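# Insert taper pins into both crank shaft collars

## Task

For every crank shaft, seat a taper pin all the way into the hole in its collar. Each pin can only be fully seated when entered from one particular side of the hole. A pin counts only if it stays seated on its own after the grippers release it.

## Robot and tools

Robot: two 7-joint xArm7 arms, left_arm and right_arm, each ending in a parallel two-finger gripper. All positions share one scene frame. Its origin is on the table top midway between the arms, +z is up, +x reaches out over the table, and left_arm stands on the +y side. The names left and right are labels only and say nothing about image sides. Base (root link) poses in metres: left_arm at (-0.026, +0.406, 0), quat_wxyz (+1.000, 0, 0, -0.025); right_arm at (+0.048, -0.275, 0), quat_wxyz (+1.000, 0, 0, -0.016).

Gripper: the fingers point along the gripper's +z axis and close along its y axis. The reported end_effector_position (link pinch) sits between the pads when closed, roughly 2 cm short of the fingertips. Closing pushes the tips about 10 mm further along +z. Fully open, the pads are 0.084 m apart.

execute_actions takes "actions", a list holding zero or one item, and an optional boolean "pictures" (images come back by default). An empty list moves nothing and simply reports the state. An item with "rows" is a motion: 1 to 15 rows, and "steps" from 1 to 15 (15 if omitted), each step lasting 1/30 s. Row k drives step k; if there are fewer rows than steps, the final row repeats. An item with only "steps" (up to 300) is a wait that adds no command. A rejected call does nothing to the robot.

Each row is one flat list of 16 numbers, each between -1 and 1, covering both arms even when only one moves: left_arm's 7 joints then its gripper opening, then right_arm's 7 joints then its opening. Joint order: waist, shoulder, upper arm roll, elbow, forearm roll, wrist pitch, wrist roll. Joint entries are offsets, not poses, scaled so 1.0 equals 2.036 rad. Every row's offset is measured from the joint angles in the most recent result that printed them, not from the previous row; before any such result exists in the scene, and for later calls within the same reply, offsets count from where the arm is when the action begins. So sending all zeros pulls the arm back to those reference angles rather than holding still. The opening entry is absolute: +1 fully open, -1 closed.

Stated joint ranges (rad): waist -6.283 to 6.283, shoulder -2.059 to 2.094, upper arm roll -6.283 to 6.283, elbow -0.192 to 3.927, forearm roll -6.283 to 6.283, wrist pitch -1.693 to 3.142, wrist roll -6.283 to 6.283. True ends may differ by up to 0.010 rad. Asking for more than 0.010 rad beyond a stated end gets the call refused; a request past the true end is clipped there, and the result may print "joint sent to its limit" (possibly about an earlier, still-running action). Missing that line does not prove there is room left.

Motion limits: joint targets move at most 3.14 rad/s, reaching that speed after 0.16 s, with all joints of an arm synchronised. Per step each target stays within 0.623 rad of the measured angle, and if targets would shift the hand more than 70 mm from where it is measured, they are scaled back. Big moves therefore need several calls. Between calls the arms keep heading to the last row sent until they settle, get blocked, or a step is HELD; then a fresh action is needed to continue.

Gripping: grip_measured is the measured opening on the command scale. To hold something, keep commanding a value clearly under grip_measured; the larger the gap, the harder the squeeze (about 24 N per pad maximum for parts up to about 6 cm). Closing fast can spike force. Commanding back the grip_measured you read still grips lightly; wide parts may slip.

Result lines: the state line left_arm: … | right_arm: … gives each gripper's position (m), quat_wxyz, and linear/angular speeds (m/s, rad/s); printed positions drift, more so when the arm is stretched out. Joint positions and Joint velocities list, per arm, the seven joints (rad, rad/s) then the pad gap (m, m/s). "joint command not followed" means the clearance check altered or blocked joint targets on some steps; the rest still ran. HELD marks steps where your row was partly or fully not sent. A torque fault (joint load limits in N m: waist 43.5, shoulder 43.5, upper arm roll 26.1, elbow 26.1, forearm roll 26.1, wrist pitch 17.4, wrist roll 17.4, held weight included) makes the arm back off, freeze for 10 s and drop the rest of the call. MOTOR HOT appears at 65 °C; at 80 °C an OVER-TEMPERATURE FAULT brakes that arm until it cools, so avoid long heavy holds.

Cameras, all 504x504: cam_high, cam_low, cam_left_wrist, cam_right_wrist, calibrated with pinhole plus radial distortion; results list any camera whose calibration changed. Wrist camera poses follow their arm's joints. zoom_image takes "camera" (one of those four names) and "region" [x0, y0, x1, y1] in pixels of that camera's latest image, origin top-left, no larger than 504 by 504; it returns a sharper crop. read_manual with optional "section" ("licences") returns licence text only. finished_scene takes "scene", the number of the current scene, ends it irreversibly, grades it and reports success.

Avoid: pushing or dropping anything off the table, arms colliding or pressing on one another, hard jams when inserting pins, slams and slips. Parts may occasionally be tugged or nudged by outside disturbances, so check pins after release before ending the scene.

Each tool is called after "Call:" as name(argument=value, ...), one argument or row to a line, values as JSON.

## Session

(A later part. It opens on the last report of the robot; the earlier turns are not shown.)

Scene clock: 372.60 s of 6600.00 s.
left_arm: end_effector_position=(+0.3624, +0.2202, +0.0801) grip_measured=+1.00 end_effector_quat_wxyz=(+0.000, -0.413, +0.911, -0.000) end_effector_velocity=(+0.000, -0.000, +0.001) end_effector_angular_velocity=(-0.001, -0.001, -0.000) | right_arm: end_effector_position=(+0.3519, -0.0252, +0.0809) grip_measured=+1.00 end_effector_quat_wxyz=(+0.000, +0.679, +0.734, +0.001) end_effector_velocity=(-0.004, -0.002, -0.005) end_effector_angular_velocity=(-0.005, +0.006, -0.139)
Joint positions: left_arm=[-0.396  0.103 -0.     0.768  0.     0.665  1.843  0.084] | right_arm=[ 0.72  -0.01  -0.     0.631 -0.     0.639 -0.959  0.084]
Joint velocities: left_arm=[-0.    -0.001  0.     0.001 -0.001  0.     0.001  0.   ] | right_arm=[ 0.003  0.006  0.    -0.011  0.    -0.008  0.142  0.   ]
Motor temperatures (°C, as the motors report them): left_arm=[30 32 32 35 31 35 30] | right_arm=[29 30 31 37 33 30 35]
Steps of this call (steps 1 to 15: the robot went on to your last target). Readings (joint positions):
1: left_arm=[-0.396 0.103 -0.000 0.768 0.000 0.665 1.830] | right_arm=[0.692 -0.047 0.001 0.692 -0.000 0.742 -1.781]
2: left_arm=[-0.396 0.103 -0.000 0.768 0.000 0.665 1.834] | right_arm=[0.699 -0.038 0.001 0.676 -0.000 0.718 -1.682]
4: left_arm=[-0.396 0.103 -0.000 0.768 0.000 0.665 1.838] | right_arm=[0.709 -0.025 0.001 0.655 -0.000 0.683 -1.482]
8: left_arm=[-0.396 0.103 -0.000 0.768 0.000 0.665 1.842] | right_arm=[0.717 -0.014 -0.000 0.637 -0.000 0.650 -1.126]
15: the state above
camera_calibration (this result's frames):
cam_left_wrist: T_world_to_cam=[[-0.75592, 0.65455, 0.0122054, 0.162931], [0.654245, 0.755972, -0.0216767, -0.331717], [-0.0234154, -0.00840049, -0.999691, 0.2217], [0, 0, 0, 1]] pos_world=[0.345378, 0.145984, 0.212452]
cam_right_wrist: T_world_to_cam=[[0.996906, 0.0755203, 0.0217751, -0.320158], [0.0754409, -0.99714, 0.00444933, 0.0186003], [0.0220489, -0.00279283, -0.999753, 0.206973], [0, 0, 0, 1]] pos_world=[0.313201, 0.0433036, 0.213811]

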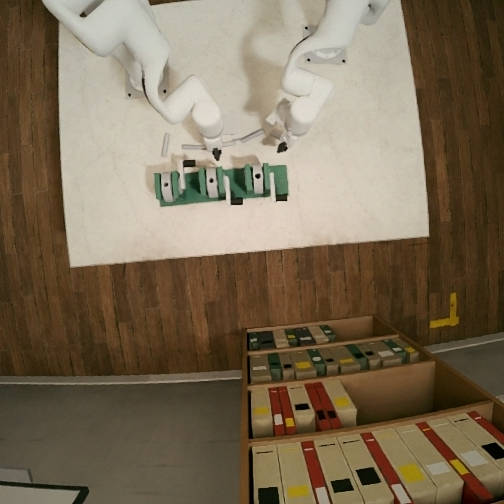

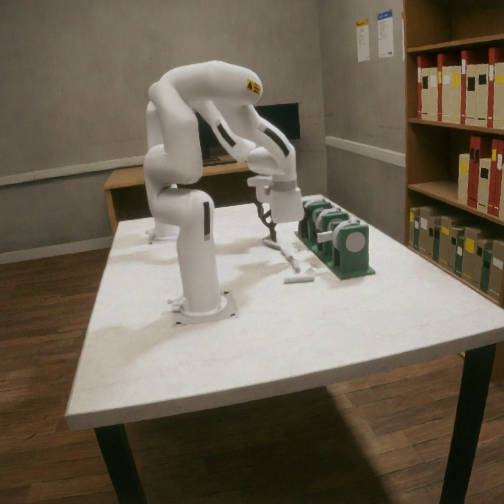

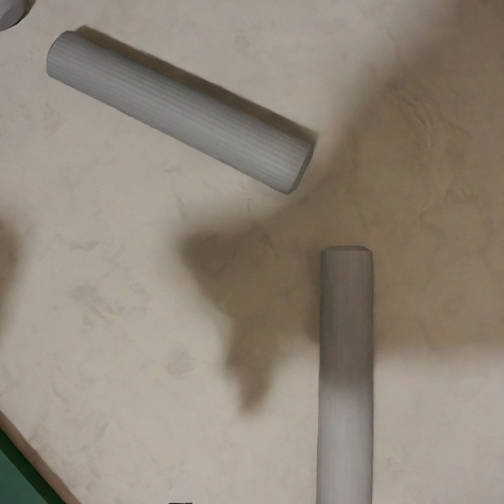

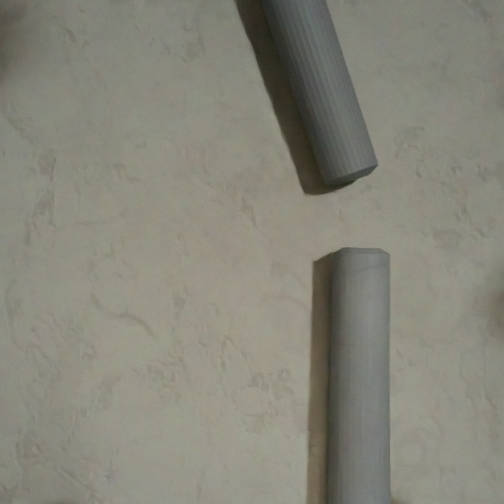

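Call:
execute_actions(
  actions=[
    {"rows": [[0,0.071,0,-0.0106,0,-0.0816,0,1, 0,0.0803,0,-0.0121,0,-0.0914,0.0066,1]], "steps": 15},
  ],
)

Scene clock: 381.93 s of 6600.00 s.
left_arm: end_effector_position=(+0.3631, +0.2198, +0.0246) grip_measured=+1.00 end_effector_quat_wxyz=(+0.001, -0.413, +0.911, -0.001) end_effector_velocity=(-0.004, +0.002, -0.009) end_effector_angular_velocity=(+0.004, +0.008, -0.001) | right_arm: end_effector_position=(+0.3518, -0.0253, +0.0241) grip_measured=+1.00 end_effector_quat_wxyz=(+0.000, +0.684, +0.729, +0.001) end_effector_velocity=(-0.001, -0.002, -0.007) end_effector_angular_velocity=(-0.002, +0.002, -0.001)
Joint positions: left_arm=[-0.396  0.245 -0.001  0.748  0.     0.501  1.843  0.084] | right_arm=[ 0.72   0.151 -0.     0.607 -0.     0.455 -0.946  0.084]
Joint velocities: left_arm=[ 0.     0.016  0.    -0.01  -0.    -0.018  0.001 -0.   ] | right_arm=[-0.     0.018 -0.001 -0.007  0.    -0.022 -0.    -0.   ]
Motor temperatures (°C, as the motors report them): left_arm=[30 32 32 35 31 35 30] | right_arm=[29 30 31 37 33 30 35]
Steps of this call (steps 1 to 30: the robot went on to your last target; steps 31 to 90: nothing new was sent; then 5.83 s passed at rest; steps 91 to 105: all 15 steps of this action). Readings (joint positions):
91: left_arm=[-0.396 0.103 -0.000 0.768 0.000 0.665 1.843] | right_arm=[0.720 -0.009 0.000 0.629 -0.000 0.637 -0.946]
92: left_arm=[-0.396 0.107 -0.001 0.768 0.000 0.658 1.843] | right_arm=[0.720 -0.004 0.000 0.629 -0.000 0.631 -0.946]
94: left_arm=[-0.396 0.143 -0.001 0.766 0.000 0.610 1.843] | right_arm=[0.720 0.034 -0.000 0.627 -0.000 0.581 -0.946]
98: left_arm=[-0.396 0.232 -0.000 0.744 0.000 0.525 1.843] | right_arm=[0.720 0.133 0.000 0.605 -0.000 0.483 -0.946]
105: the state above
camera_calibration (this result's frames):
cam_left_wrist: T_world_to_cam=[[-0.755894, 0.654615, 0.0101559, 0.16441], [0.654339, 0.755904, -0.0212043, -0.333109], [-0.0215576, -0.00938285, -0.999724, 0.165765], [0, 0, 0, 1]] pos_world=[0.345817, 0.145729, 0.156986]
cam_right_wrist: T_world_to_cam=[[0.997838, 0.062092, 0.021521, -0.319536], [0.0620077, -0.998065, 0.00456479, 0.0235063], [0.0217628, -0.00322046, -0.999758, 0.150267], [0, 0, 0, 1]] pos_world=[0.314118, 0.0437854, 0.157]

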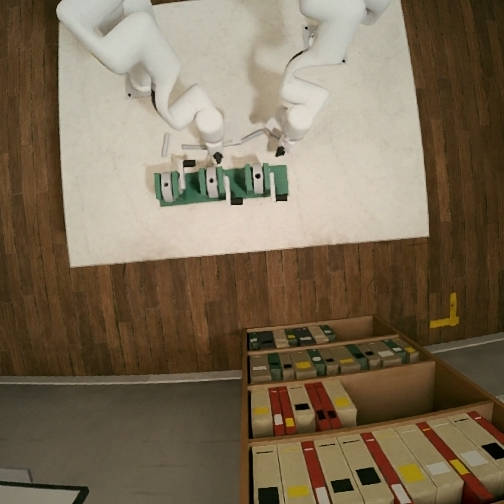

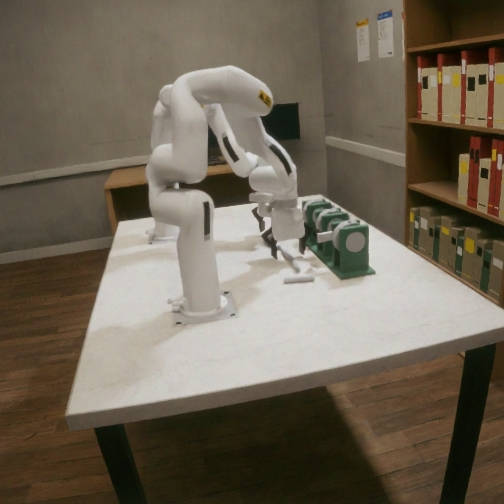

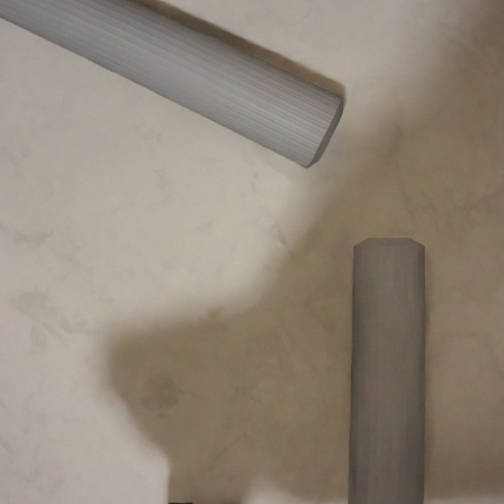

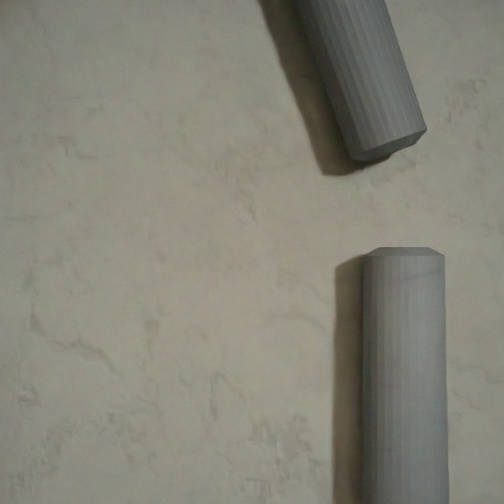

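Call:
zoom_image(
  camera="cam_low",
  region=[240, 200, 340, 290],
)

Region (240, 200, 340, 290) of cam_low's 504x504 image, scaled by 5.040, with more detail than that image has; it fills the top 454 rows of this view, and the rest is white.

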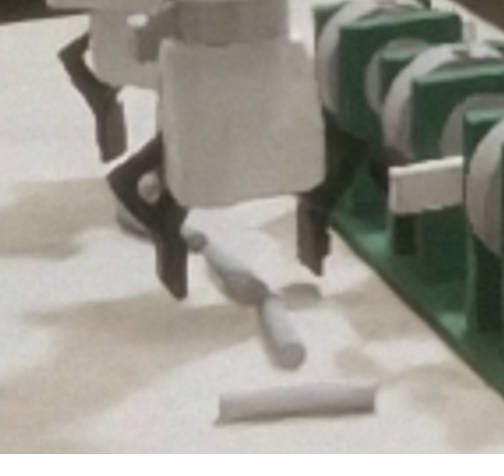

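Call:
execute_actions(
  actions=[
    {"rows": [[0,0,0,0,0,0,0,0.6, 0,0,0,0,0,0,0,0.6],[0,0,0,0,0,0,0,0.3, 0,0,0,0,0,0,0,0.3],[0,0,0,0,0,0,0,0.0, 0,0,0,0,0,0,0,0.0],[0,0,0,0,0,0,0,-0.2, 0,0,0,0,0,0,0,-0.2],[0,0,0,0,0,0,0,-0.4, 0,0,0,0,0,0,0,-0.4],[0,0,0,0,0,0,0,-0.5, 0,0,0,0,0,0,0,-0.5],[0,0,0,0,0,0,0,-0.55, 0,0,0,0,0,0,0,-0.55],[0,0,0,0,0,0,0,-0.6, 0,0,0,0,0,0,0,-0.6],[0,0,0,0,0,0,0,-0.7, 0,0,0,0,0,0,0,-0.7],[0,0,0,0,0,0,0,-0.8, 0,0,0,0,0,0,0,-0.8],[0,0,0,0,0,0,0,-0.9, 0,0,0,0,0,0,0,-0.9]], "steps": 15},
  ],
  pictures=false,
)

Call:
execute_actions(
  actions=[
    {"steps": 15},
  ],
)

Scene clock: 396.37 s of 6600.00 s.
left_arm: end_effector_position=(+0.3631, +0.2198, +0.0246) grip_measured=-0.61 end_effector_quat_wxyz=(+0.001, -0.413, +0.911, -0.001) end_effector_velocity=(+0.000, +0.000, +0.001) end_effector_angular_velocity=(-0.000, -0.001, -0.001) | right_arm: end_effector_position=(+0.3521, -0.0251, +0.0244) grip_measured=-0.61 end_effector_quat_wxyz=(+0.000, +0.684, +0.729, +0.001) end_effector_velocity=(-0.001, -0.001, -0.001) end_effector_angular_velocity=(-0.002, +0.003, +0.000)
Joint positions: left_arm=[-0.396  0.245 -0.001  0.748  0.     0.501  1.843  0.017] | right_arm=[ 0.72   0.151 -0.     0.608 -0.     0.454 -0.946  0.017]
Joint velocities: left_arm=[ 0.    -0.002  0.    -0.     0.     0.     0.001  0.   ] | right_arm=[-0.001  0.002  0.001 -0.     0.001  0.001 -0.001 -0.   ]
Motor temperatures (°C, as the motors report them): left_arm=[30 32 32 34 31 35 30] | right_arm=[29 30 31 36 33 30 35]
Steps of this call (steps 1 to 15: the robot went on to your last target; steps 16 to 90: nothing new was sent; then 10.93 s passed at rest; steps 91 to 105: all 15 steps of this action). Readings (joint positions):
91: left_arm=[-0.396 0.247 -0.000 0.747 0.000 0.499 1.843] | right_arm=[0.720 0.153 -0.000 0.606 -0.000 0.453 -0.946]
92: left_arm=[-0.396 0.246 -0.000 0.747 0.000 0.500 1.843] | right_arm=[0.720 0.153 -0.000 0.606 -0.000 0.453 -0.946]
94: left_arm=[-0.396 0.245 -0.001 0.748 0.000 0.500 1.843] | right_arm=[0.720 0.152 -0.000 0.607 -0.000 0.454 -0.946]
98: left_arm=[-0.396 0.245 -0.001 0.748 0.000 0.501 1.843] | right_arm=[0.720 0.151 -0.000 0.607 -0.000 0.455 -0.946]
105: the state above

Scene clock: 396.87 s of 6600.00 s.
left_arm: end_effector_position=(+0.3631, +0.2198, +0.0246) grip_measured=-0.61 end_effector_quat_wxyz=(+0.001, -0.413, +0.911, -0.001) end_effector_velocity=(+0.000, -0.000, +0.000) end_effector_angular_velocity=(-0.001, -0.001, +0.001) | right_arm: end_effector_position=(+0.3520, -0.0251, +0.0243) grip_measured=-0.61 end_effector_quat_wxyz=(+0.000, +0.684, +0.729, +0.001) end_effector_velocity=(+0.001, -0.000, +0.001) end_effector_angular_velocity=(+0.001, -0.001, +0.000)
Joint positions: left_arm=[-0.396  0.245 -0.001  0.748  0.     0.501  1.843  0.017] | right_arm=[ 0.72   0.151 -0.     0.608 -0.     0.455 -0.946  0.017]
Joint velocities: left_arm=[ 0.    -0.    -0.     0.     0.    -0.001 -0.001 -0.   ] | right_arm=[-0.    -0.002 -0.001  0.    -0.    -0.    -0.001  0.   ]
Motor temperatures (°C, as the motors report them): left_arm=[30 32 32 34 31 35 30] | right_arm=[29 30 31 36 33 30 35]
Steps of this call (steps 1 to 15: the robot went on to your last target). Readings (joint positions):
1: left_arm=[-0.396 0.245 -0.001 0.748 0.000 0.501 1.843] | right_arm=[0.720 0.151 -0.000 0.608 -0.000 0.454 -0.946]
2: left_arm=[-0.396 0.245 -0.001 0.748 0.000 0.501 1.843] | right_arm=[0.720 0.151 -0.000 0.608 -0.000 0.454 -0.946]
4: left_arm=[-0.396 0.245 -0.001 0.748 0.000 0.501 1.843] | right_arm=[0.720 0.151 -0.000 0.608 -0.000 0.454 -0.946]
8: left_arm=[-0.396 0.245 -0.001 0.748 0.000 0.501 1.843] | right_arm=[0.720 0.151 -0.000 0.608 -0.000 0.454 -0.946]
15: the state above
All arms were judged still, so your last target was given up. Only a new action makes them travel on or press farther. Fingers that are still opening or closing keep moving.
camera_calibration (this result's frames):
cam_left_wrist: T_world_to_cam=[[-0.755903, 0.654605, 0.010204, 0.164397], [0.654328, 0.755914, -0.0212173, -0.333106], [-0.0216023, -0.00936146, -0.999723, 0.165757], [0, 0, 0, 1]] pos_world=[0.345809, 0.145736, 0.156966]
cam_right_wrist: T_world_to_cam=[[0.997829, 0.06206, 0.0220475, -0.319754], [0.0619823, -0.998068, 0.00419028, 0.023655], [0.0222649, -0.00281462, -0.999748, 0.150277], [0, 0, 0, 1]] pos_world=[0.314248, 0.0438763, 0.15719]

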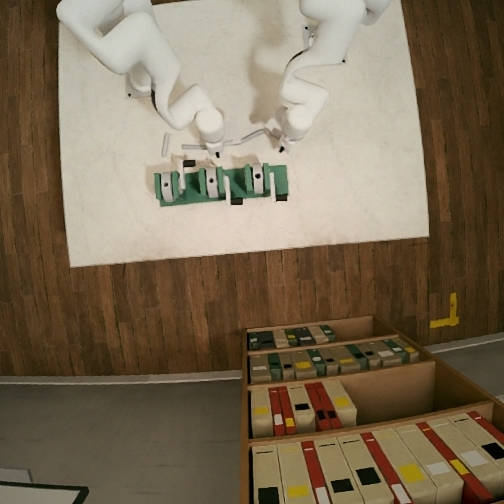

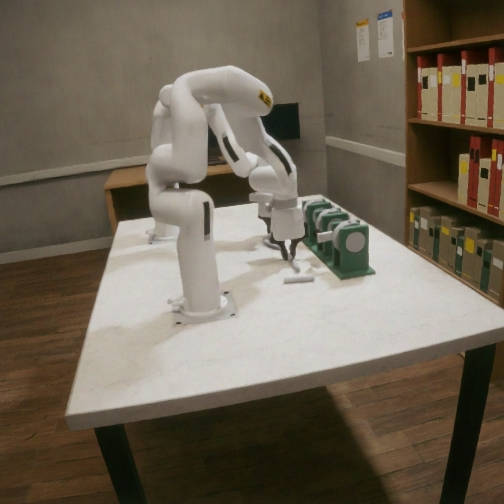

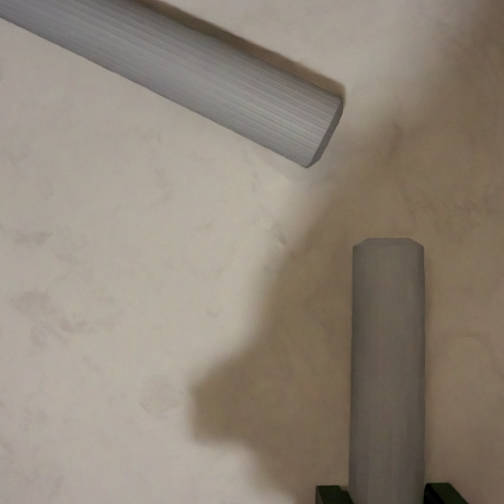

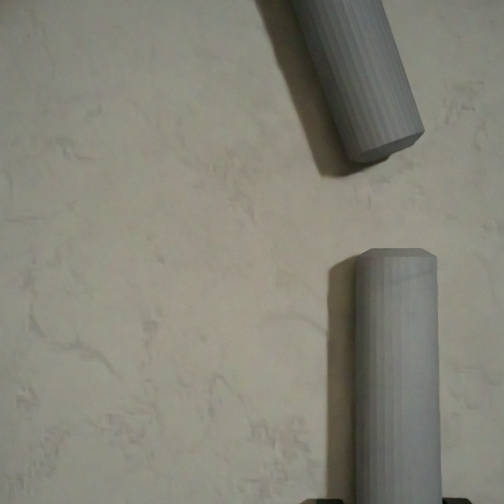

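Call:
execute_actions(
  actions=[
    {"rows": [[0.0016,-0.0287,0,0.0911,0,0.1208,0,-0.9, 0,-0.1962,0,0.1108,0,0.3079,0,-0.9],[0.0016,-0.0287,0,0.0911,0,0.1208,0,-0.9, 0,-0.1962,0,0.1108,0,0.3079,0,-0.9],[0.0016,-0.0287,0,0.0911,0,0.1208,0,-0.9, 0,-0.1962,0,0.1108,0,0.3079,0,-0.9],[0.0016,-0.0287,0,0.0911,0,0.1208,0,-0.9, 0,-0.1962,0,0.1108,0,0.3079,0,-0.9],[0.0016,-0.0287,0,0.0911,0,0.1208,0,-0.9, 0,-0.1962,0,0.1108,0,0.3079,0,-0.9],[0.0016,-0.0287,0,0.0911,0,0.1208,0,-0.9, 0,-0.1962,0,0.1108,0,0.3079,0,-0.9],[0.0016,-0.0287,0,0.0911,0,0.1208,0,-0.9, 0,-0.1962,0,0.1108,0,0.3079,0,-0.9],[0.0016,-0.0287,0,0.0911,0,0.1208,-0.8771,-0.9, 0,-0.1962,0,0.1108,0,0.3079,-0.8,-0.9]], "steps": 15},
  ],
  pictures=false,
)

Call:
execute_actions(
  actions=[
    {"steps": 20},
  ],
)

Scene clock: 449.13 s of 6600.00 s.
left_arm: end_effector_position=(+0.3981, +0.2047, +0.0926) grip_measured=-0.61 end_effector_quat_wxyz=(-0.001, -0.564, +0.826, +0.002) end_effector_velocity=(+0.004, -0.002, +0.010) end_effector_angular_velocity=(+0.011, +0.000, +2.706) | right_arm: end_effector_position=(+0.3600, -0.0185, +0.1700) grip_measured=-0.61 end_effector_quat_wxyz=(-0.000, +0.552, +0.834, -0.001) end_effector_velocity=(-0.023, -0.020, +0.331) end_effector_angular_velocity=(+0.041, -0.037, +2.680)
Joint positions: left_arm=[-0.392  0.188 -0.001  0.928  0.     0.744  1.501  0.017] | right_arm=[ 0.72  -0.152 -0.     0.777 -0.     0.932 -1.283  0.017]
Joint velocities: left_arm=[ 0.001 -0.004  0.     0.03   0.     0.039 -2.706  0.   ] | right_arm=[ 0.001 -0.631 -0.001  0.372  0.001  0.947 -2.682  0.   ]
Motor temperatures (°C, as the motors report them): left_arm=[30 32 32 34 31 35 30] | right_arm=[29 30 31 34 33 30 35]
Steps of this call (steps 1 to 90: nothing new was sent; then 48.77 s passed at rest; steps 91 to 105: all 15 steps of this action). Readings (joint positions):
91: left_arm=[-0.396 0.245 -0.001 0.748 0.000 0.502 1.843] | right_arm=[0.720 0.151 -0.000 0.608 -0.000 0.455 -0.946]
92: left_arm=[-0.396 0.244 -0.001 0.752 0.000 0.509 1.843] | right_arm=[0.720 0.148 -0.000 0.608 -0.000 0.462 -0.946]
94: left_arm=[-0.395 0.235 -0.001 0.784 0.000 0.560 1.843] | right_arm=[0.720 0.121 0.000 0.619 -0.000 0.515 -0.946]
98: left_arm=[-0.393 0.194 -0.000 0.903 0.000 0.695 1.842] | right_arm=[0.720 0.004 -0.000 0.690 -0.000 0.689 -0.947]
105: the state above

Scene clock: 449.80 s of 6600.00 s.
left_arm: end_effector_position=(+0.3997, +0.2040, +0.0951) grip_measured=-0.61 end_effector_quat_wxyz=(+0.000, +0.967, -0.254, +0.000) end_effector_velocity=(+0.000, -0.000, +0.001) end_effector_angular_velocity=(-0.001, -0.001, +0.148) | right_arm: end_effector_position=(+0.3524, -0.0249, +0.2197) grip_measured=-0.61 end_effector_quat_wxyz=(+0.000, -0.057, +0.998, -0.000) end_effector_velocity=(+0.001, +0.000, +0.002) end_effector_angular_velocity=(+0.004, -0.003, +0.082)
Joint positions: left_arm=[-0.392  0.186 -0.001  0.933  0.     0.747  0.071  0.017] | right_arm=[ 0.72  -0.248 -0.     0.833 -0.     1.081 -2.566  0.017]
Joint velocities: left_arm=[-0.    -0.001 -0.     0.     0.    -0.001 -0.149 -0.   ] | right_arm=[ 0.    -0.004 -0.002  0.003  0.     0.001 -0.084 -0.   ]
Motor temperatures (°C, as the motors report them): left_arm=[30 32 32 34 31 35 30] | right_arm=[29 30 31 34 33 30 35]
Steps of this call (steps 1 to 20: the robot went on to your last target). Readings (joint positions):
1: left_arm=[-0.392 0.188 -0.001 0.929 0.000 0.745 1.408] | right_arm=[0.720 -0.172 -0.000 0.789 -0.000 0.962 -1.376]
2: left_arm=[-0.392 0.188 -0.001 0.930 0.000 0.745 1.311] | right_arm=[0.720 -0.190 -0.000 0.800 -0.000 0.989 -1.472]
4: left_arm=[-0.392 0.187 -0.001 0.932 0.000 0.746 1.112] | right_arm=[0.720 -0.217 -0.000 0.815 -0.000 1.028 -1.671]
8: left_arm=[-0.392 0.187 -0.001 0.933 0.000 0.747 0.709] | right_arm=[0.720 -0.239 -0.000 0.827 -0.000 1.066 -2.074]
20: the state above
camera_calibration (this result's frames):
cam_left_wrist: T_world_to_cam=[[-0.487846, -0.87284, 0.0125073, 0.405976], [-0.872833, 0.487528, -0.0218967, 0.321649], [0.0130147, -0.021599, -0.999682, 0.225542], [0, 0, 0, 1]] pos_world=[0.475864, 0.202411, 0.227436]
cam_right_wrist: T_world_to_cam=[[-0.111486, 0.993569, 0.019773, 0.0901187], [0.993761, 0.111398, 0.00547396, -0.277952], [0.00323609, 0.0202599, -0.99979, 0.352848], [0, 0, 0, 1]] pos_world=[0.285123, -0.0657245, 0.352513]

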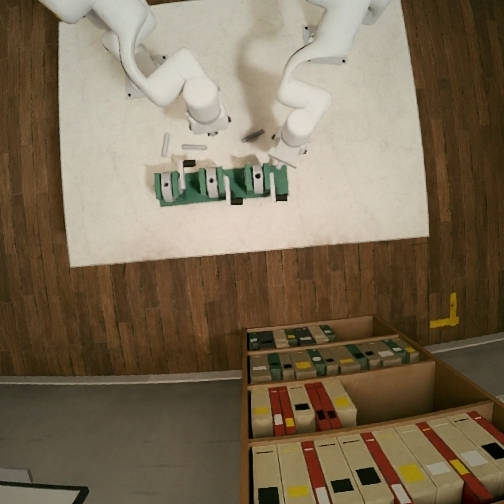

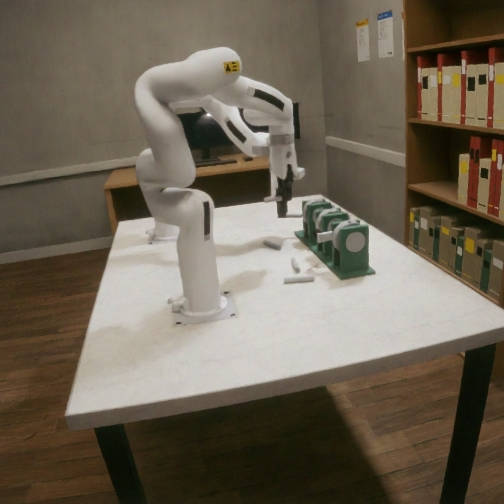

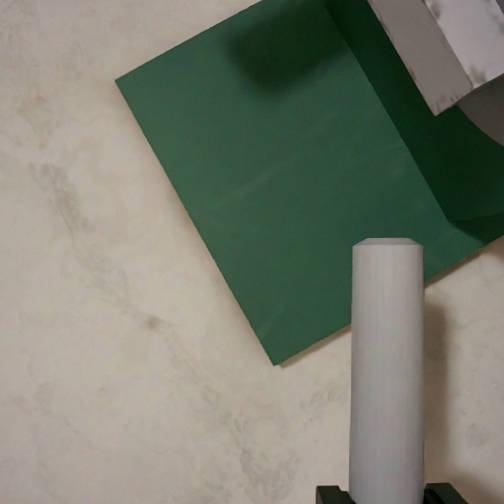

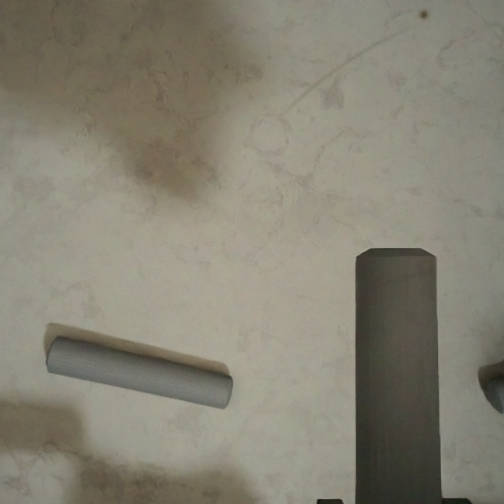

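Call:
execute_actions(
  actions=[
    {"rows": [[0.0404,0.1464,0,0.2165,0,0.0701,0.034,-0.9, -0.096,0.4484,0,0.5885,0,0.1401,-0.0408,-0.9]], "steps": 15},
  ],
  pictures=false,
)

Call:
execute_actions(
  actions=[
    {"steps": 30},
  ],
)

Scene clock: 459.83 s of 6600.00 s.
left_arm: end_effector_position=(+0.5075, +0.2042, +0.0943) grip_measured=-0.61 end_effector_quat_wxyz=(-0.000, +0.969, -0.247, -0.001) end_effector_velocity=(+0.021, -0.031, +0.009) end_effector_angular_velocity=(-0.022, -0.008, -0.059) | right_arm: end_effector_position=(+0.4998, +0.0011, +0.1872) grip_measured=-0.61 end_effector_quat_wxyz=(-0.066, -0.017, +0.997, -0.039) end_effector_velocity=(+0.402, +0.126, +0.064) end_effector_angular_velocity=(+0.186, -0.286, -0.120)
Joint positions: left_arm=[-0.312  0.477  0.     1.36   0.     0.885  0.138  0.017] | right_arm=[ 0.581  0.351 -0.001  1.479 -0.     1.283 -2.628  0.017]
Joint velocities: left_arm=[-0.001  0.069 -0.036  0.135 -0.002  0.05   0.027  0.   ] | right_arm=[-0.19   1.06  -0.003  1.675  0.     0.274 -0.073 -0.   ]
Motor temperatures (°C, as the motors report them): left_arm=[30 32 32 35 31 35 30] | right_arm=[29 30 31 36 33 30 35]
Steps of this call (steps 1 to 30: the robot went on to your last target; steps 31 to 90: nothing new was sent; then 6.53 s passed at rest; steps 91 to 105: all 15 steps of this action). Readings (joint positions):
91: left_arm=[-0.392 0.186 -0.001 0.934 0.000 0.747 0.057] | right_arm=[0.720 -0.248 -0.000 0.834 -0.000 1.082 -2.575]
92: left_arm=[-0.391 0.190 -0.001 0.939 0.000 0.750 0.059] | right_arm=[0.718 -0.243 0.000 0.839 -0.000 1.085 -2.575]
94: left_arm=[-0.383 0.222 -0.002 0.987 0.000 0.767 0.068] | right_arm=[0.703 -0.196 0.002 0.888 -0.000 1.109 -2.581]
98: left_arm=[-0.344 0.363 -0.001 1.197 0.000 0.831 0.107] | right_arm=[0.644 0.015 -0.001 1.101 -0.000 1.191 -2.604]
105: the state above

Scene clock: 460.83 s of 6600.00 s.
left_arm: end_effector_position=(+0.5106, +0.2035, +0.0950) grip_measured=-0.61 end_effector_quat_wxyz=(+0.000, +0.969, -0.248, +0.000) end_effector_velocity=(+0.001, -0.000, +0.001) end_effector_angular_velocity=(-0.001, -0.002, +0.001) | right_arm: end_effector_position=(+0.6202, +0.0322, +0.2201) grip_measured=-0.61 end_effector_quat_wxyz=(+0.000, -0.000, +1.000, -0.000) end_effector_velocity=(+0.001, -0.001, +0.001) end_effector_angular_velocity=(+0.001, -0.002, -0.003)
Joint positions: left_arm=[-0.31   0.484 -0.001  1.374  0.     0.89   0.14   0.017] | right_arm=[ 0.524  0.664 -0.     2.031 -0.     1.366 -2.649  0.017]
Joint velocities: left_arm=[ 0.    -0.001  0.     0.001 -0.    -0.    -0.    -0.   ] | right_arm=[-0.002 -0.001 -0.001  0.002  0.    -0.     0.001  0.   ]
Motor temperatures (°C, as the motors report them): left_arm=[30 32 32 35 31 35 30] | right_arm=[29 30 31 36 33 30 35]
Steps of this call (steps 1 to 30: the robot went on to your last target). Readings (joint positions):
1: left_arm=[-0.312 0.479 -0.001 1.364 0.000 0.887 0.139] | right_arm=[0.575 0.385 -0.001 1.535 -0.000 1.292 -2.630]
2: left_arm=[-0.312 0.480 -0.002 1.367 0.000 0.888 0.139] | right_arm=[0.569 0.416 -0.001 1.592 -0.000 1.300 -2.632]
4: left_arm=[-0.312 0.481 -0.002 1.370 0.000 0.889 0.140] | right_arm=[0.558 0.479 -0.000 1.709 -0.000 1.317 -2.637]
8: left_arm=[-0.311 0.483 -0.001 1.373 0.000 0.889 0.140] | right_arm=[0.534 0.607 -0.001 1.933 -0.000 1.350 -2.645]
30: the state above
All arms were judged still, so your last target was given up. Only a new action makes them travel on or press farther. Fingers that are still opening or closing keep moving.
camera_calibration (this result's frames):
cam_left_wrist: T_world_to_cam=[[-0.476386, -0.879145, 0.0126514, 0.455097], [-0.879136, 0.476066, -0.0219272, 0.424232], [0.0132543, -0.0215681, -0.99968, 0.223823], [0, 0, 0, 1]] pos_world=[0.586793, 0.202962, 0.227296]
cam_right_wrist: T_world_to_cam=[[0.00060594, 0.999806, 0.0196689, -0.00646447], [0.999984, -0.00071511, 0.00554384, -0.550744], [0.00555683, 0.0196652, -0.999791, 0.349821], [0, 0, 0, 1]] pos_world=[0.548795, -0.000809922, 0.352928]

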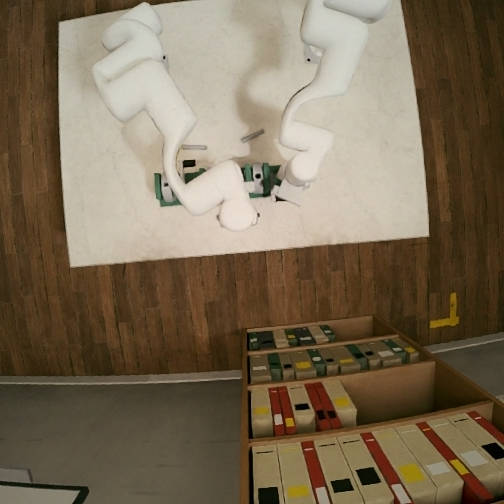

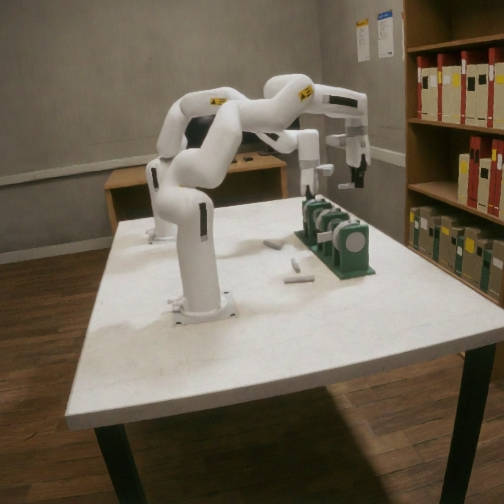

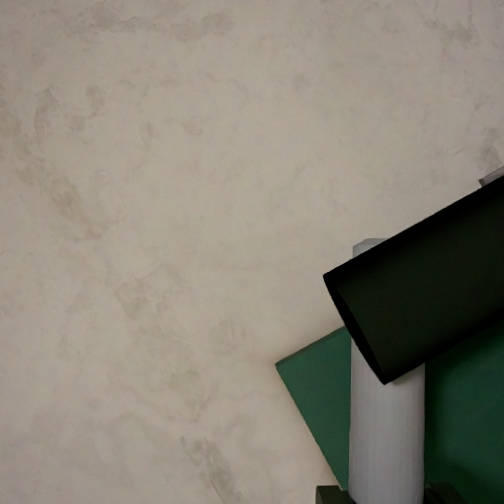

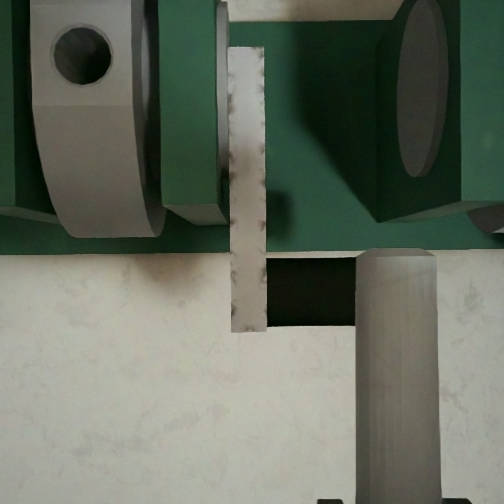

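Call:
execute_actions(
  actions=[
    {"rows": [[-0.0013,0.0072,0,0.019,0,0.0118,-0.0013,-0.9, 0.0003,0.0108,0,-0.0742,0,-0.0845,0,-0.9]], "steps": 15},
  ],
)

Scene clock: 500.47 s of 6600.00 s.
left_arm: end_effector_position=(+0.5165, +0.1997, +0.0997) grip_measured=-0.61 end_effector_quat_wxyz=(+0.000, +0.969, -0.248, -0.000) end_effector_velocity=(+0.001, -0.000, +0.001) end_effector_angular_velocity=(-0.000, -0.001, +0.002) | right_arm: end_effector_position=(+0.6211, +0.0331, +0.1579) grip_measured=-0.61 end_effector_quat_wxyz=(+0.002, -0.001, +1.000, +0.001) end_effector_velocity=(-0.002, -0.002, -0.011) end_effector_angular_velocity=(-0.004, +0.007, -0.003)
Joint positions: left_arm=[-0.313  0.499 -0.001  1.412  0.     0.914  0.138  0.017] | right_arm=[ 0.525  0.684 -0.     1.884 -0.     1.196 -2.649  0.017]
Joint velocities: left_arm=[ 0.    -0.001  0.     0.002  0.     0.002 -0.001 -0.   ] | right_arm=[-0.001  0.002 -0.001 -0.026 -0.    -0.02   0.002 -0.   ]
Motor temperatures (°C, as the motors report them): left_arm=[30 33 32 36 31 35 30] | right_arm=[29 31 31 38 33 30 35]
Steps of this call (steps 1 to 90: nothing new was sent; then 36.13 s passed at rest; steps 91 to 105: all 15 steps of this action). Readings (joint positions):
91: left_arm=[-0.310 0.484 -0.001 1.374 0.000 0.890 0.140] | right_arm=[0.524 0.665 -0.000 2.030 -0.000 1.366 -2.649]
92: left_arm=[-0.310 0.487 -0.000 1.380 0.000 0.894 0.140] | right_arm=[0.524 0.664 -0.000 2.026 -0.000 1.359 -2.649]
94: left_arm=[-0.312 0.494 -0.000 1.398 0.000 0.904 0.139] | right_arm=[0.524 0.666 -0.000 1.990 -0.000 1.310 -2.649]
98: left_arm=[-0.313 0.498 -0.001 1.410 0.000 0.912 0.138] | right_arm=[0.525 0.690 -0.000 1.894 -0.000 1.222 -2.649]
105: the state above
camera_calibration (this result's frames):
cam_left_wrist: T_world_to_cam=[[-0.476355, -0.879161, 0.0127094, 0.454456], [-0.879159, 0.476043, -0.0214978, 0.431329], [0.0128498, -0.0214142, -0.999688, 0.228553], [0, 0, 0, 1]] pos_world=[0.592753, 0.199103, 0.231979]
cam_right_wrist: T_world_to_cam=[[-0.0000531136, 0.999763, 0.0217918, -0.00602866], [0.999955, -0.000153883, 0.00949701, -0.551882], [0.00949811, 0.0217914, -0.999717, 0.28512], [0, 0, 0, 1]] pos_world=[0.549149, -0.000270853, 0.290412]

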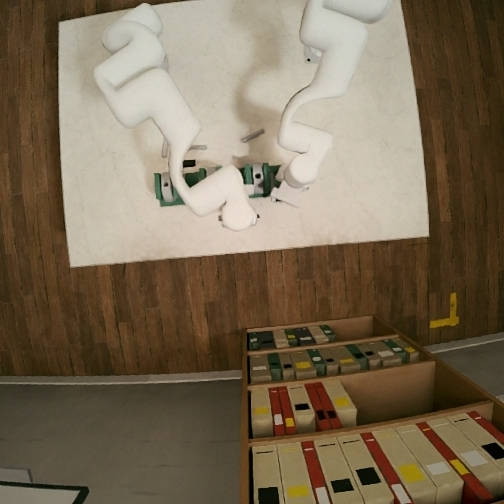

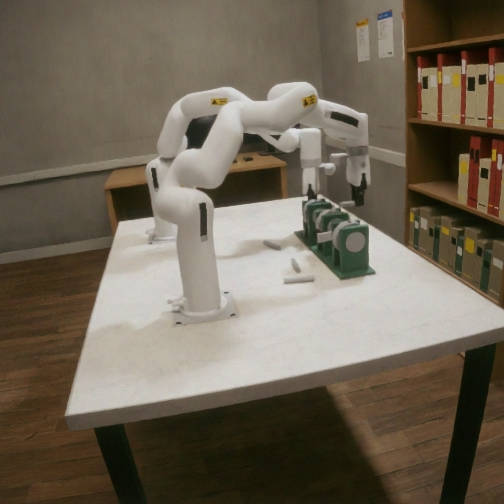

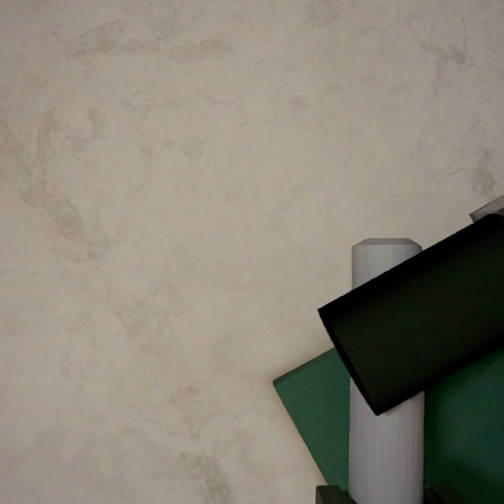

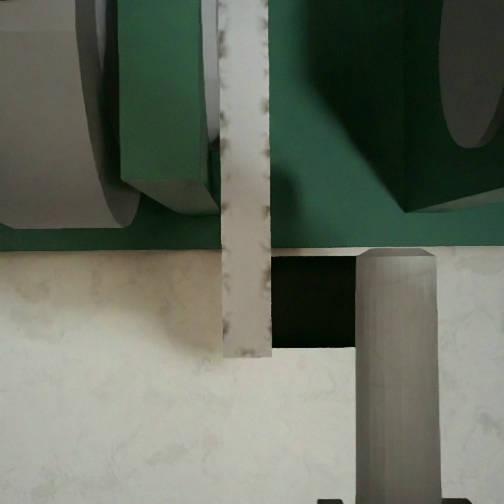

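Call:
execute_actions(
  actions=[
    {"rows": [[-0.0015,-0.0218,0,-0.0004,0,0.0212,-0.0017,-0.9, 0.0015,0.0017,0,-0.029,0,-0.0297,0.0016,-0.9],[-0.0015,-0.0218,0,-0.0004,0,0.0212,-0.0017,-0.9, 0.0015,0.0017,0,-0.029,0,-0.0297,0.0016,-0.9],[-0.0015,-0.0218,0,-0.0004,0,0.0212,-0.0017,-0.9, 0.0015,0.0017,0,-0.029,0,-0.0297,0.0016,-0.9],[-0.0015,-0.0218,0,-0.0004,0,0.0212,-0.0017,-0.9, 0.0015,0.0017,0,-0.029,0,-0.0297,0.0016,-0.9],[-0.0015,-0.0218,0,-0.0004,0,0.0212,-0.0017,-0.9, 0.0015,0.0017,0,-0.029,0,-0.0297,0.0016,-0.9],[-0.003,-0.0436,0,-0.0007,0,0.0424,-0.0035,-0.9, 0.003,0.0034,0,-0.058,0,-0.0594,0.0032,-0.9]], "steps": 15},
  ],
)

Scene clock: 510.30 s of 6600.00 s.
left_arm: end_effector_position=(+0.5070, +0.1997, +0.1431) grip_measured=-0.61 end_effector_quat_wxyz=(+0.000, +0.969, -0.248, +0.001) end_effector_velocity=(-0.011, +0.011, -0.011) end_effector_angular_velocity=(+0.021, +0.043, +0.012) | right_arm: end_effector_position=(+0.6110, +0.0322, +0.1129) grip_measured=-0.61 end_effector_quat_wxyz=(-0.001, -0.001, +1.000, -0.001) end_effector_velocity=(+0.014, +0.004, +0.019) end_effector_angular_velocity=(+0.029, -0.058, -0.009)
Joint positions: left_arm=[-0.319  0.412 -0.001  1.411  0.     0.998  0.131  0.017] | right_arm=[ 0.531  0.692 -0.     1.768 -0.     1.078 -2.643  0.017]
Joint velocities: left_arm=[ 0.004  0.002  0.007 -0.02   0.001  0.025 -0.002 -0.   ] | right_arm=[-0.001 -0.025 -0.004 -0.    -0.    -0.041  0.005 -0.   ]
Motor temperatures (°C, as the motors report them): left_arm=[30 33 32 36 31 35 30] | right_arm=[29 31 31 38 33 30 35]
Steps of this call (steps 1 to 15: the robot went on to your last target; steps 16 to 90: nothing new was sent; then 6.33 s passed at rest; steps 91 to 105: all 15 steps of this action). Readings (joint positions):
91: left_arm=[-0.313 0.499 -0.001 1.413 0.000 0.914 0.138] | right_arm=[0.525 0.686 -0.000 1.879 -0.000 1.194 -2.649]
92: left_arm=[-0.313 0.494 -0.001 1.412 0.000 0.920 0.137] | right_arm=[0.525 0.686 -0.000 1.874 -0.000 1.187 -2.649]
94: left_arm=[-0.315 0.474 -0.001 1.410 0.000 0.940 0.136] | right_arm=[0.526 0.685 -0.000 1.851 -0.000 1.160 -2.648]
98: left_arm=[-0.317 0.441 -0.001 1.411 0.000 0.971 0.133] | right_arm=[0.529 0.688 -0.000 1.811 -0.000 1.119 -2.645]
105: the state above
camera_calibration (this result's frames):
cam_left_wrist: T_world_to_cam=[[-0.475521, -0.879618, 0.0123751, 0.449068], [-0.87958, 0.47517, -0.0234984, 0.424571], [0.0147893, -0.0220589, -0.999647, 0.271277], [0, 0, 0, 1]] pos_world=[0.582973, 0.199249, 0.2756]
cam_right_wrist: T_world_to_cam=[[0.000242062, 0.999826, 0.0186485, -0.00396221], [0.999994, -0.00030822, 0.00354486, -0.540772], [0.00354999, 0.0186475, -0.99982, 0.243989], [0, 0, 0, 1]] pos_world=[0.539903, -0.000754929, 0.245936]

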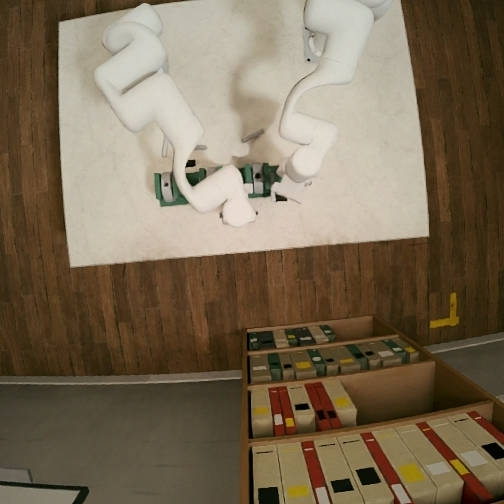

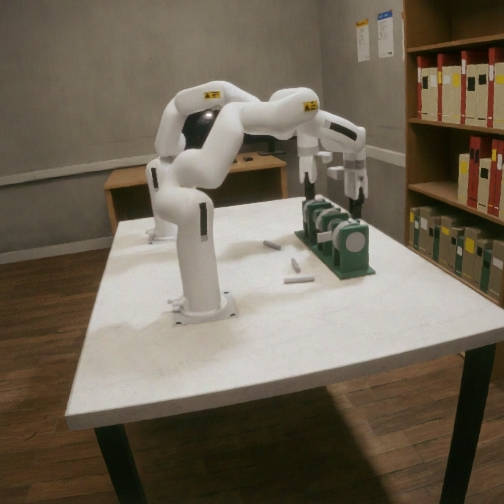

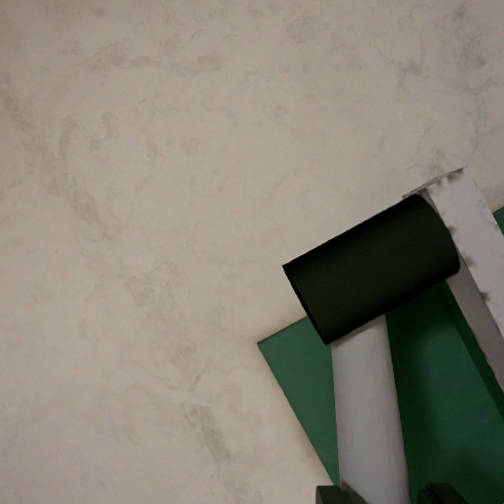

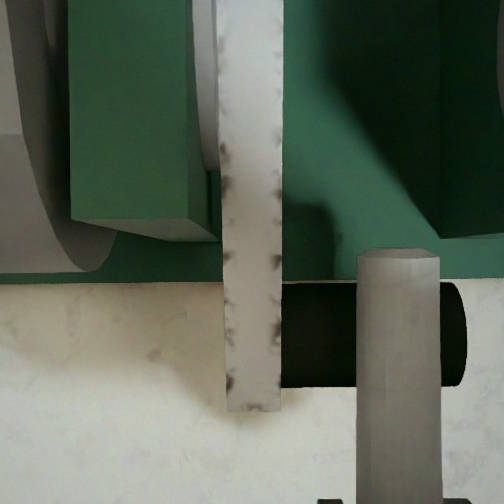

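Call:
zoom_image(
  camera="cam_low",
  region=[280, 170, 400, 280],
)

Call:
zoom_image(
  camera="cam_high",
  region=[200, 140, 330, 240],
)

Region (280, 170, 400, 280) of cam_low's 504x504 image, scaled by 4.200, with more detail than that image has; it fills the top 462 rows of this view, and the rest is white.

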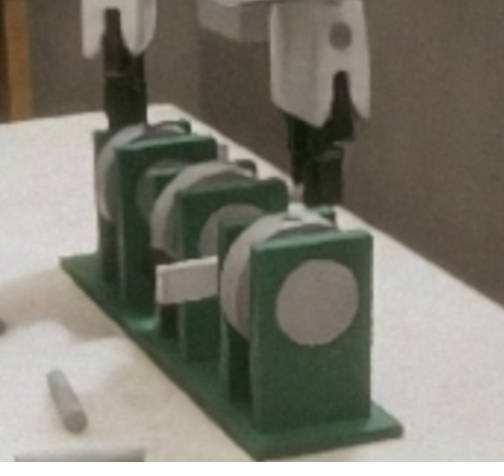

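Region (200, 140, 330, 240) of cam_high's 504x504 image, scaled by 3.877, with more detail than that image has; it fills the top 388 rows of this view, and the rest is white.

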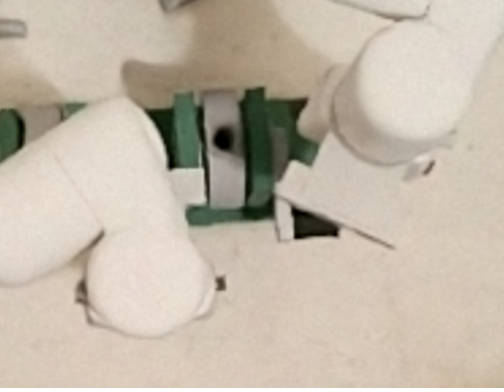

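Call:
execute_actions(
  actions=[
    {"rows": [[0.0008,0.0165,0,0.0365,0,0.0205,0.0008,-0.9, 0.0021,-0.0051,0,-0.019,0,-0.0145,0.0022,-0.9],[0.0008,0.0165,0,0.0365,0,0.0205,0.0008,-0.9, 0.0021,-0.0051,0,-0.019,0,-0.0145,0.0022,-0.9],[0.0008,0.0165,0,0.0365,0,0.0205,0.0008,-0.9, 0.0021,-0.0051,0,-0.019,0,-0.0145,0.0022,-0.9],[0.0008,0.0165,0,0.0365,0,0.0205,0.0008,-0.9, 0.0021,-0.0051,0,-0.019,0,-0.0145,0.0022,-0.9],[0.0008,0.0165,0,0.0365,0,0.0205,0.0008,-0.9, 0.0021,-0.0051,0,-0.019,0,-0.0145,0.0022,-0.9],[0.0015,0.0311,0,0.0711,0,0.0404,0.0015,-0.9, 0.0042,-0.0102,0,-0.0383,0,-0.0291,0.0044,-0.9]], "steps": 15},
  ],
)

Scene clock: 560.40 s of 6600.00 s.
left_arm: end_effector_position=(+0.5293, +0.1929, +0.1589) grip_measured=-0.61 end_effector_quat_wxyz=(+0.000, +0.969, -0.248, +0.000) end_effector_velocity=(+0.002, -0.001, -0.000) end_effector_angular_velocity=(+0.005, +0.012, +0.000) | right_arm: end_effector_position=(+0.6002, +0.0325, +0.0988) grip_measured=-0.61 end_effector_quat_wxyz=(-0.000, -0.000, +1.000, -0.000) end_effector_velocity=(+0.002, -0.000, +0.002) end_effector_angular_velocity=(+0.006, -0.013, -0.003)
Joint positions: left_arm=[-0.316  0.473 -0.001  1.552  0.     1.078  0.134  0.017] | right_arm=[ 0.539  0.672  0.     1.691 -0.     1.02  -2.634  0.017]
Joint velocities: left_arm=[0.    0.02  0.    0.033 0.    0.026 0.    0.   ] | right_arm=[-0.    -0.01  -0.002 -0.013  0.    -0.017  0.002 -0.   ]
Motor temperatures (°C, as the motors report them): left_arm=[30 33 32 36 31 35 30] | right_arm=[29 32 31 38 33 30 35]
Steps of this call (steps 1 to 15: the robot went on to your last target; steps 16 to 90: nothing new was sent; then 46.60 s passed at rest; steps 91 to 105: all 15 steps of this action). Readings (joint positions):
91: left_arm=[-0.319 0.410 -0.001 1.411 0.000 1.000 0.131] | right_arm=[0.531 0.691 -0.000 1.766 -0.000 1.074 -2.643]
92: left_arm=[-0.319 0.413 -0.001 1.417 0.000 1.004 0.131] | right_arm=[0.532 0.689 -0.000 1.760 -0.000 1.070 -2.642]
94: left_arm=[-0.318 0.429 -0.001 1.449 0.000 1.021 0.132] | right_arm=[0.533 0.684 -0.000 1.744 -0.000 1.058 -2.640]
98: left_arm=[-0.317 0.451 -0.001 1.499 -0.000 1.049 0.133] | right_arm=[0.537 0.677 -0.000 1.716 -0.000 1.038 -2.637]
105: the state above
camera_calibration (this result's frames):
cam_left_wrist: T_world_to_cam=[[-0.475589, -0.879578, 0.0125899, 0.453459], [-0.879557, 0.475253, -0.0226521, 0.447569], [0.0139409, -0.0218466, -0.999664, 0.286997], [0, 0, 0, 1]] pos_world=[0.605322, 0.192414, 0.29133]
cam_right_wrist: T_world_to_cam=[[0.000403738, 0.999808, 0.0196046, -0.0041974], [0.999987, -0.000502058, 0.00501048, -0.530039], [0.00501936, 0.0196024, -0.999795, 0.228971], [0, 0, 0, 1]] pos_world=[0.528884, -0.000557897, 0.231663]

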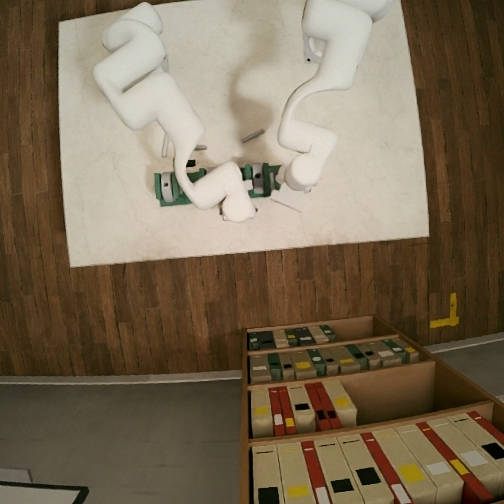

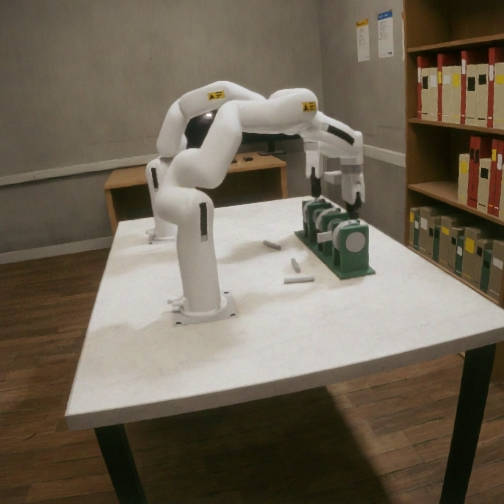

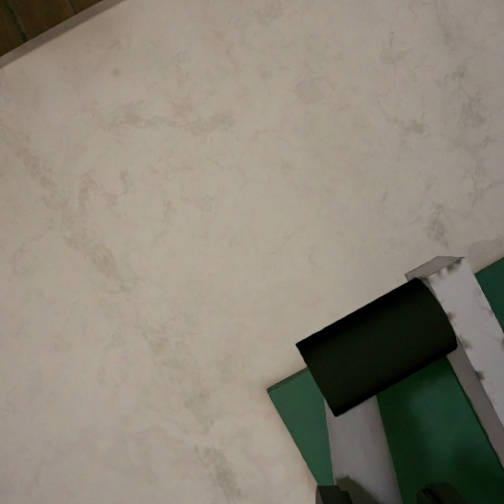

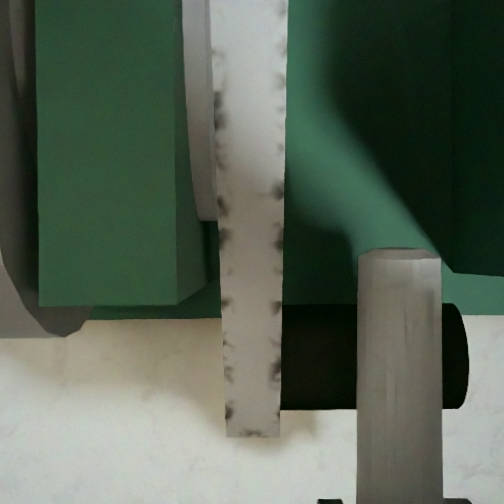

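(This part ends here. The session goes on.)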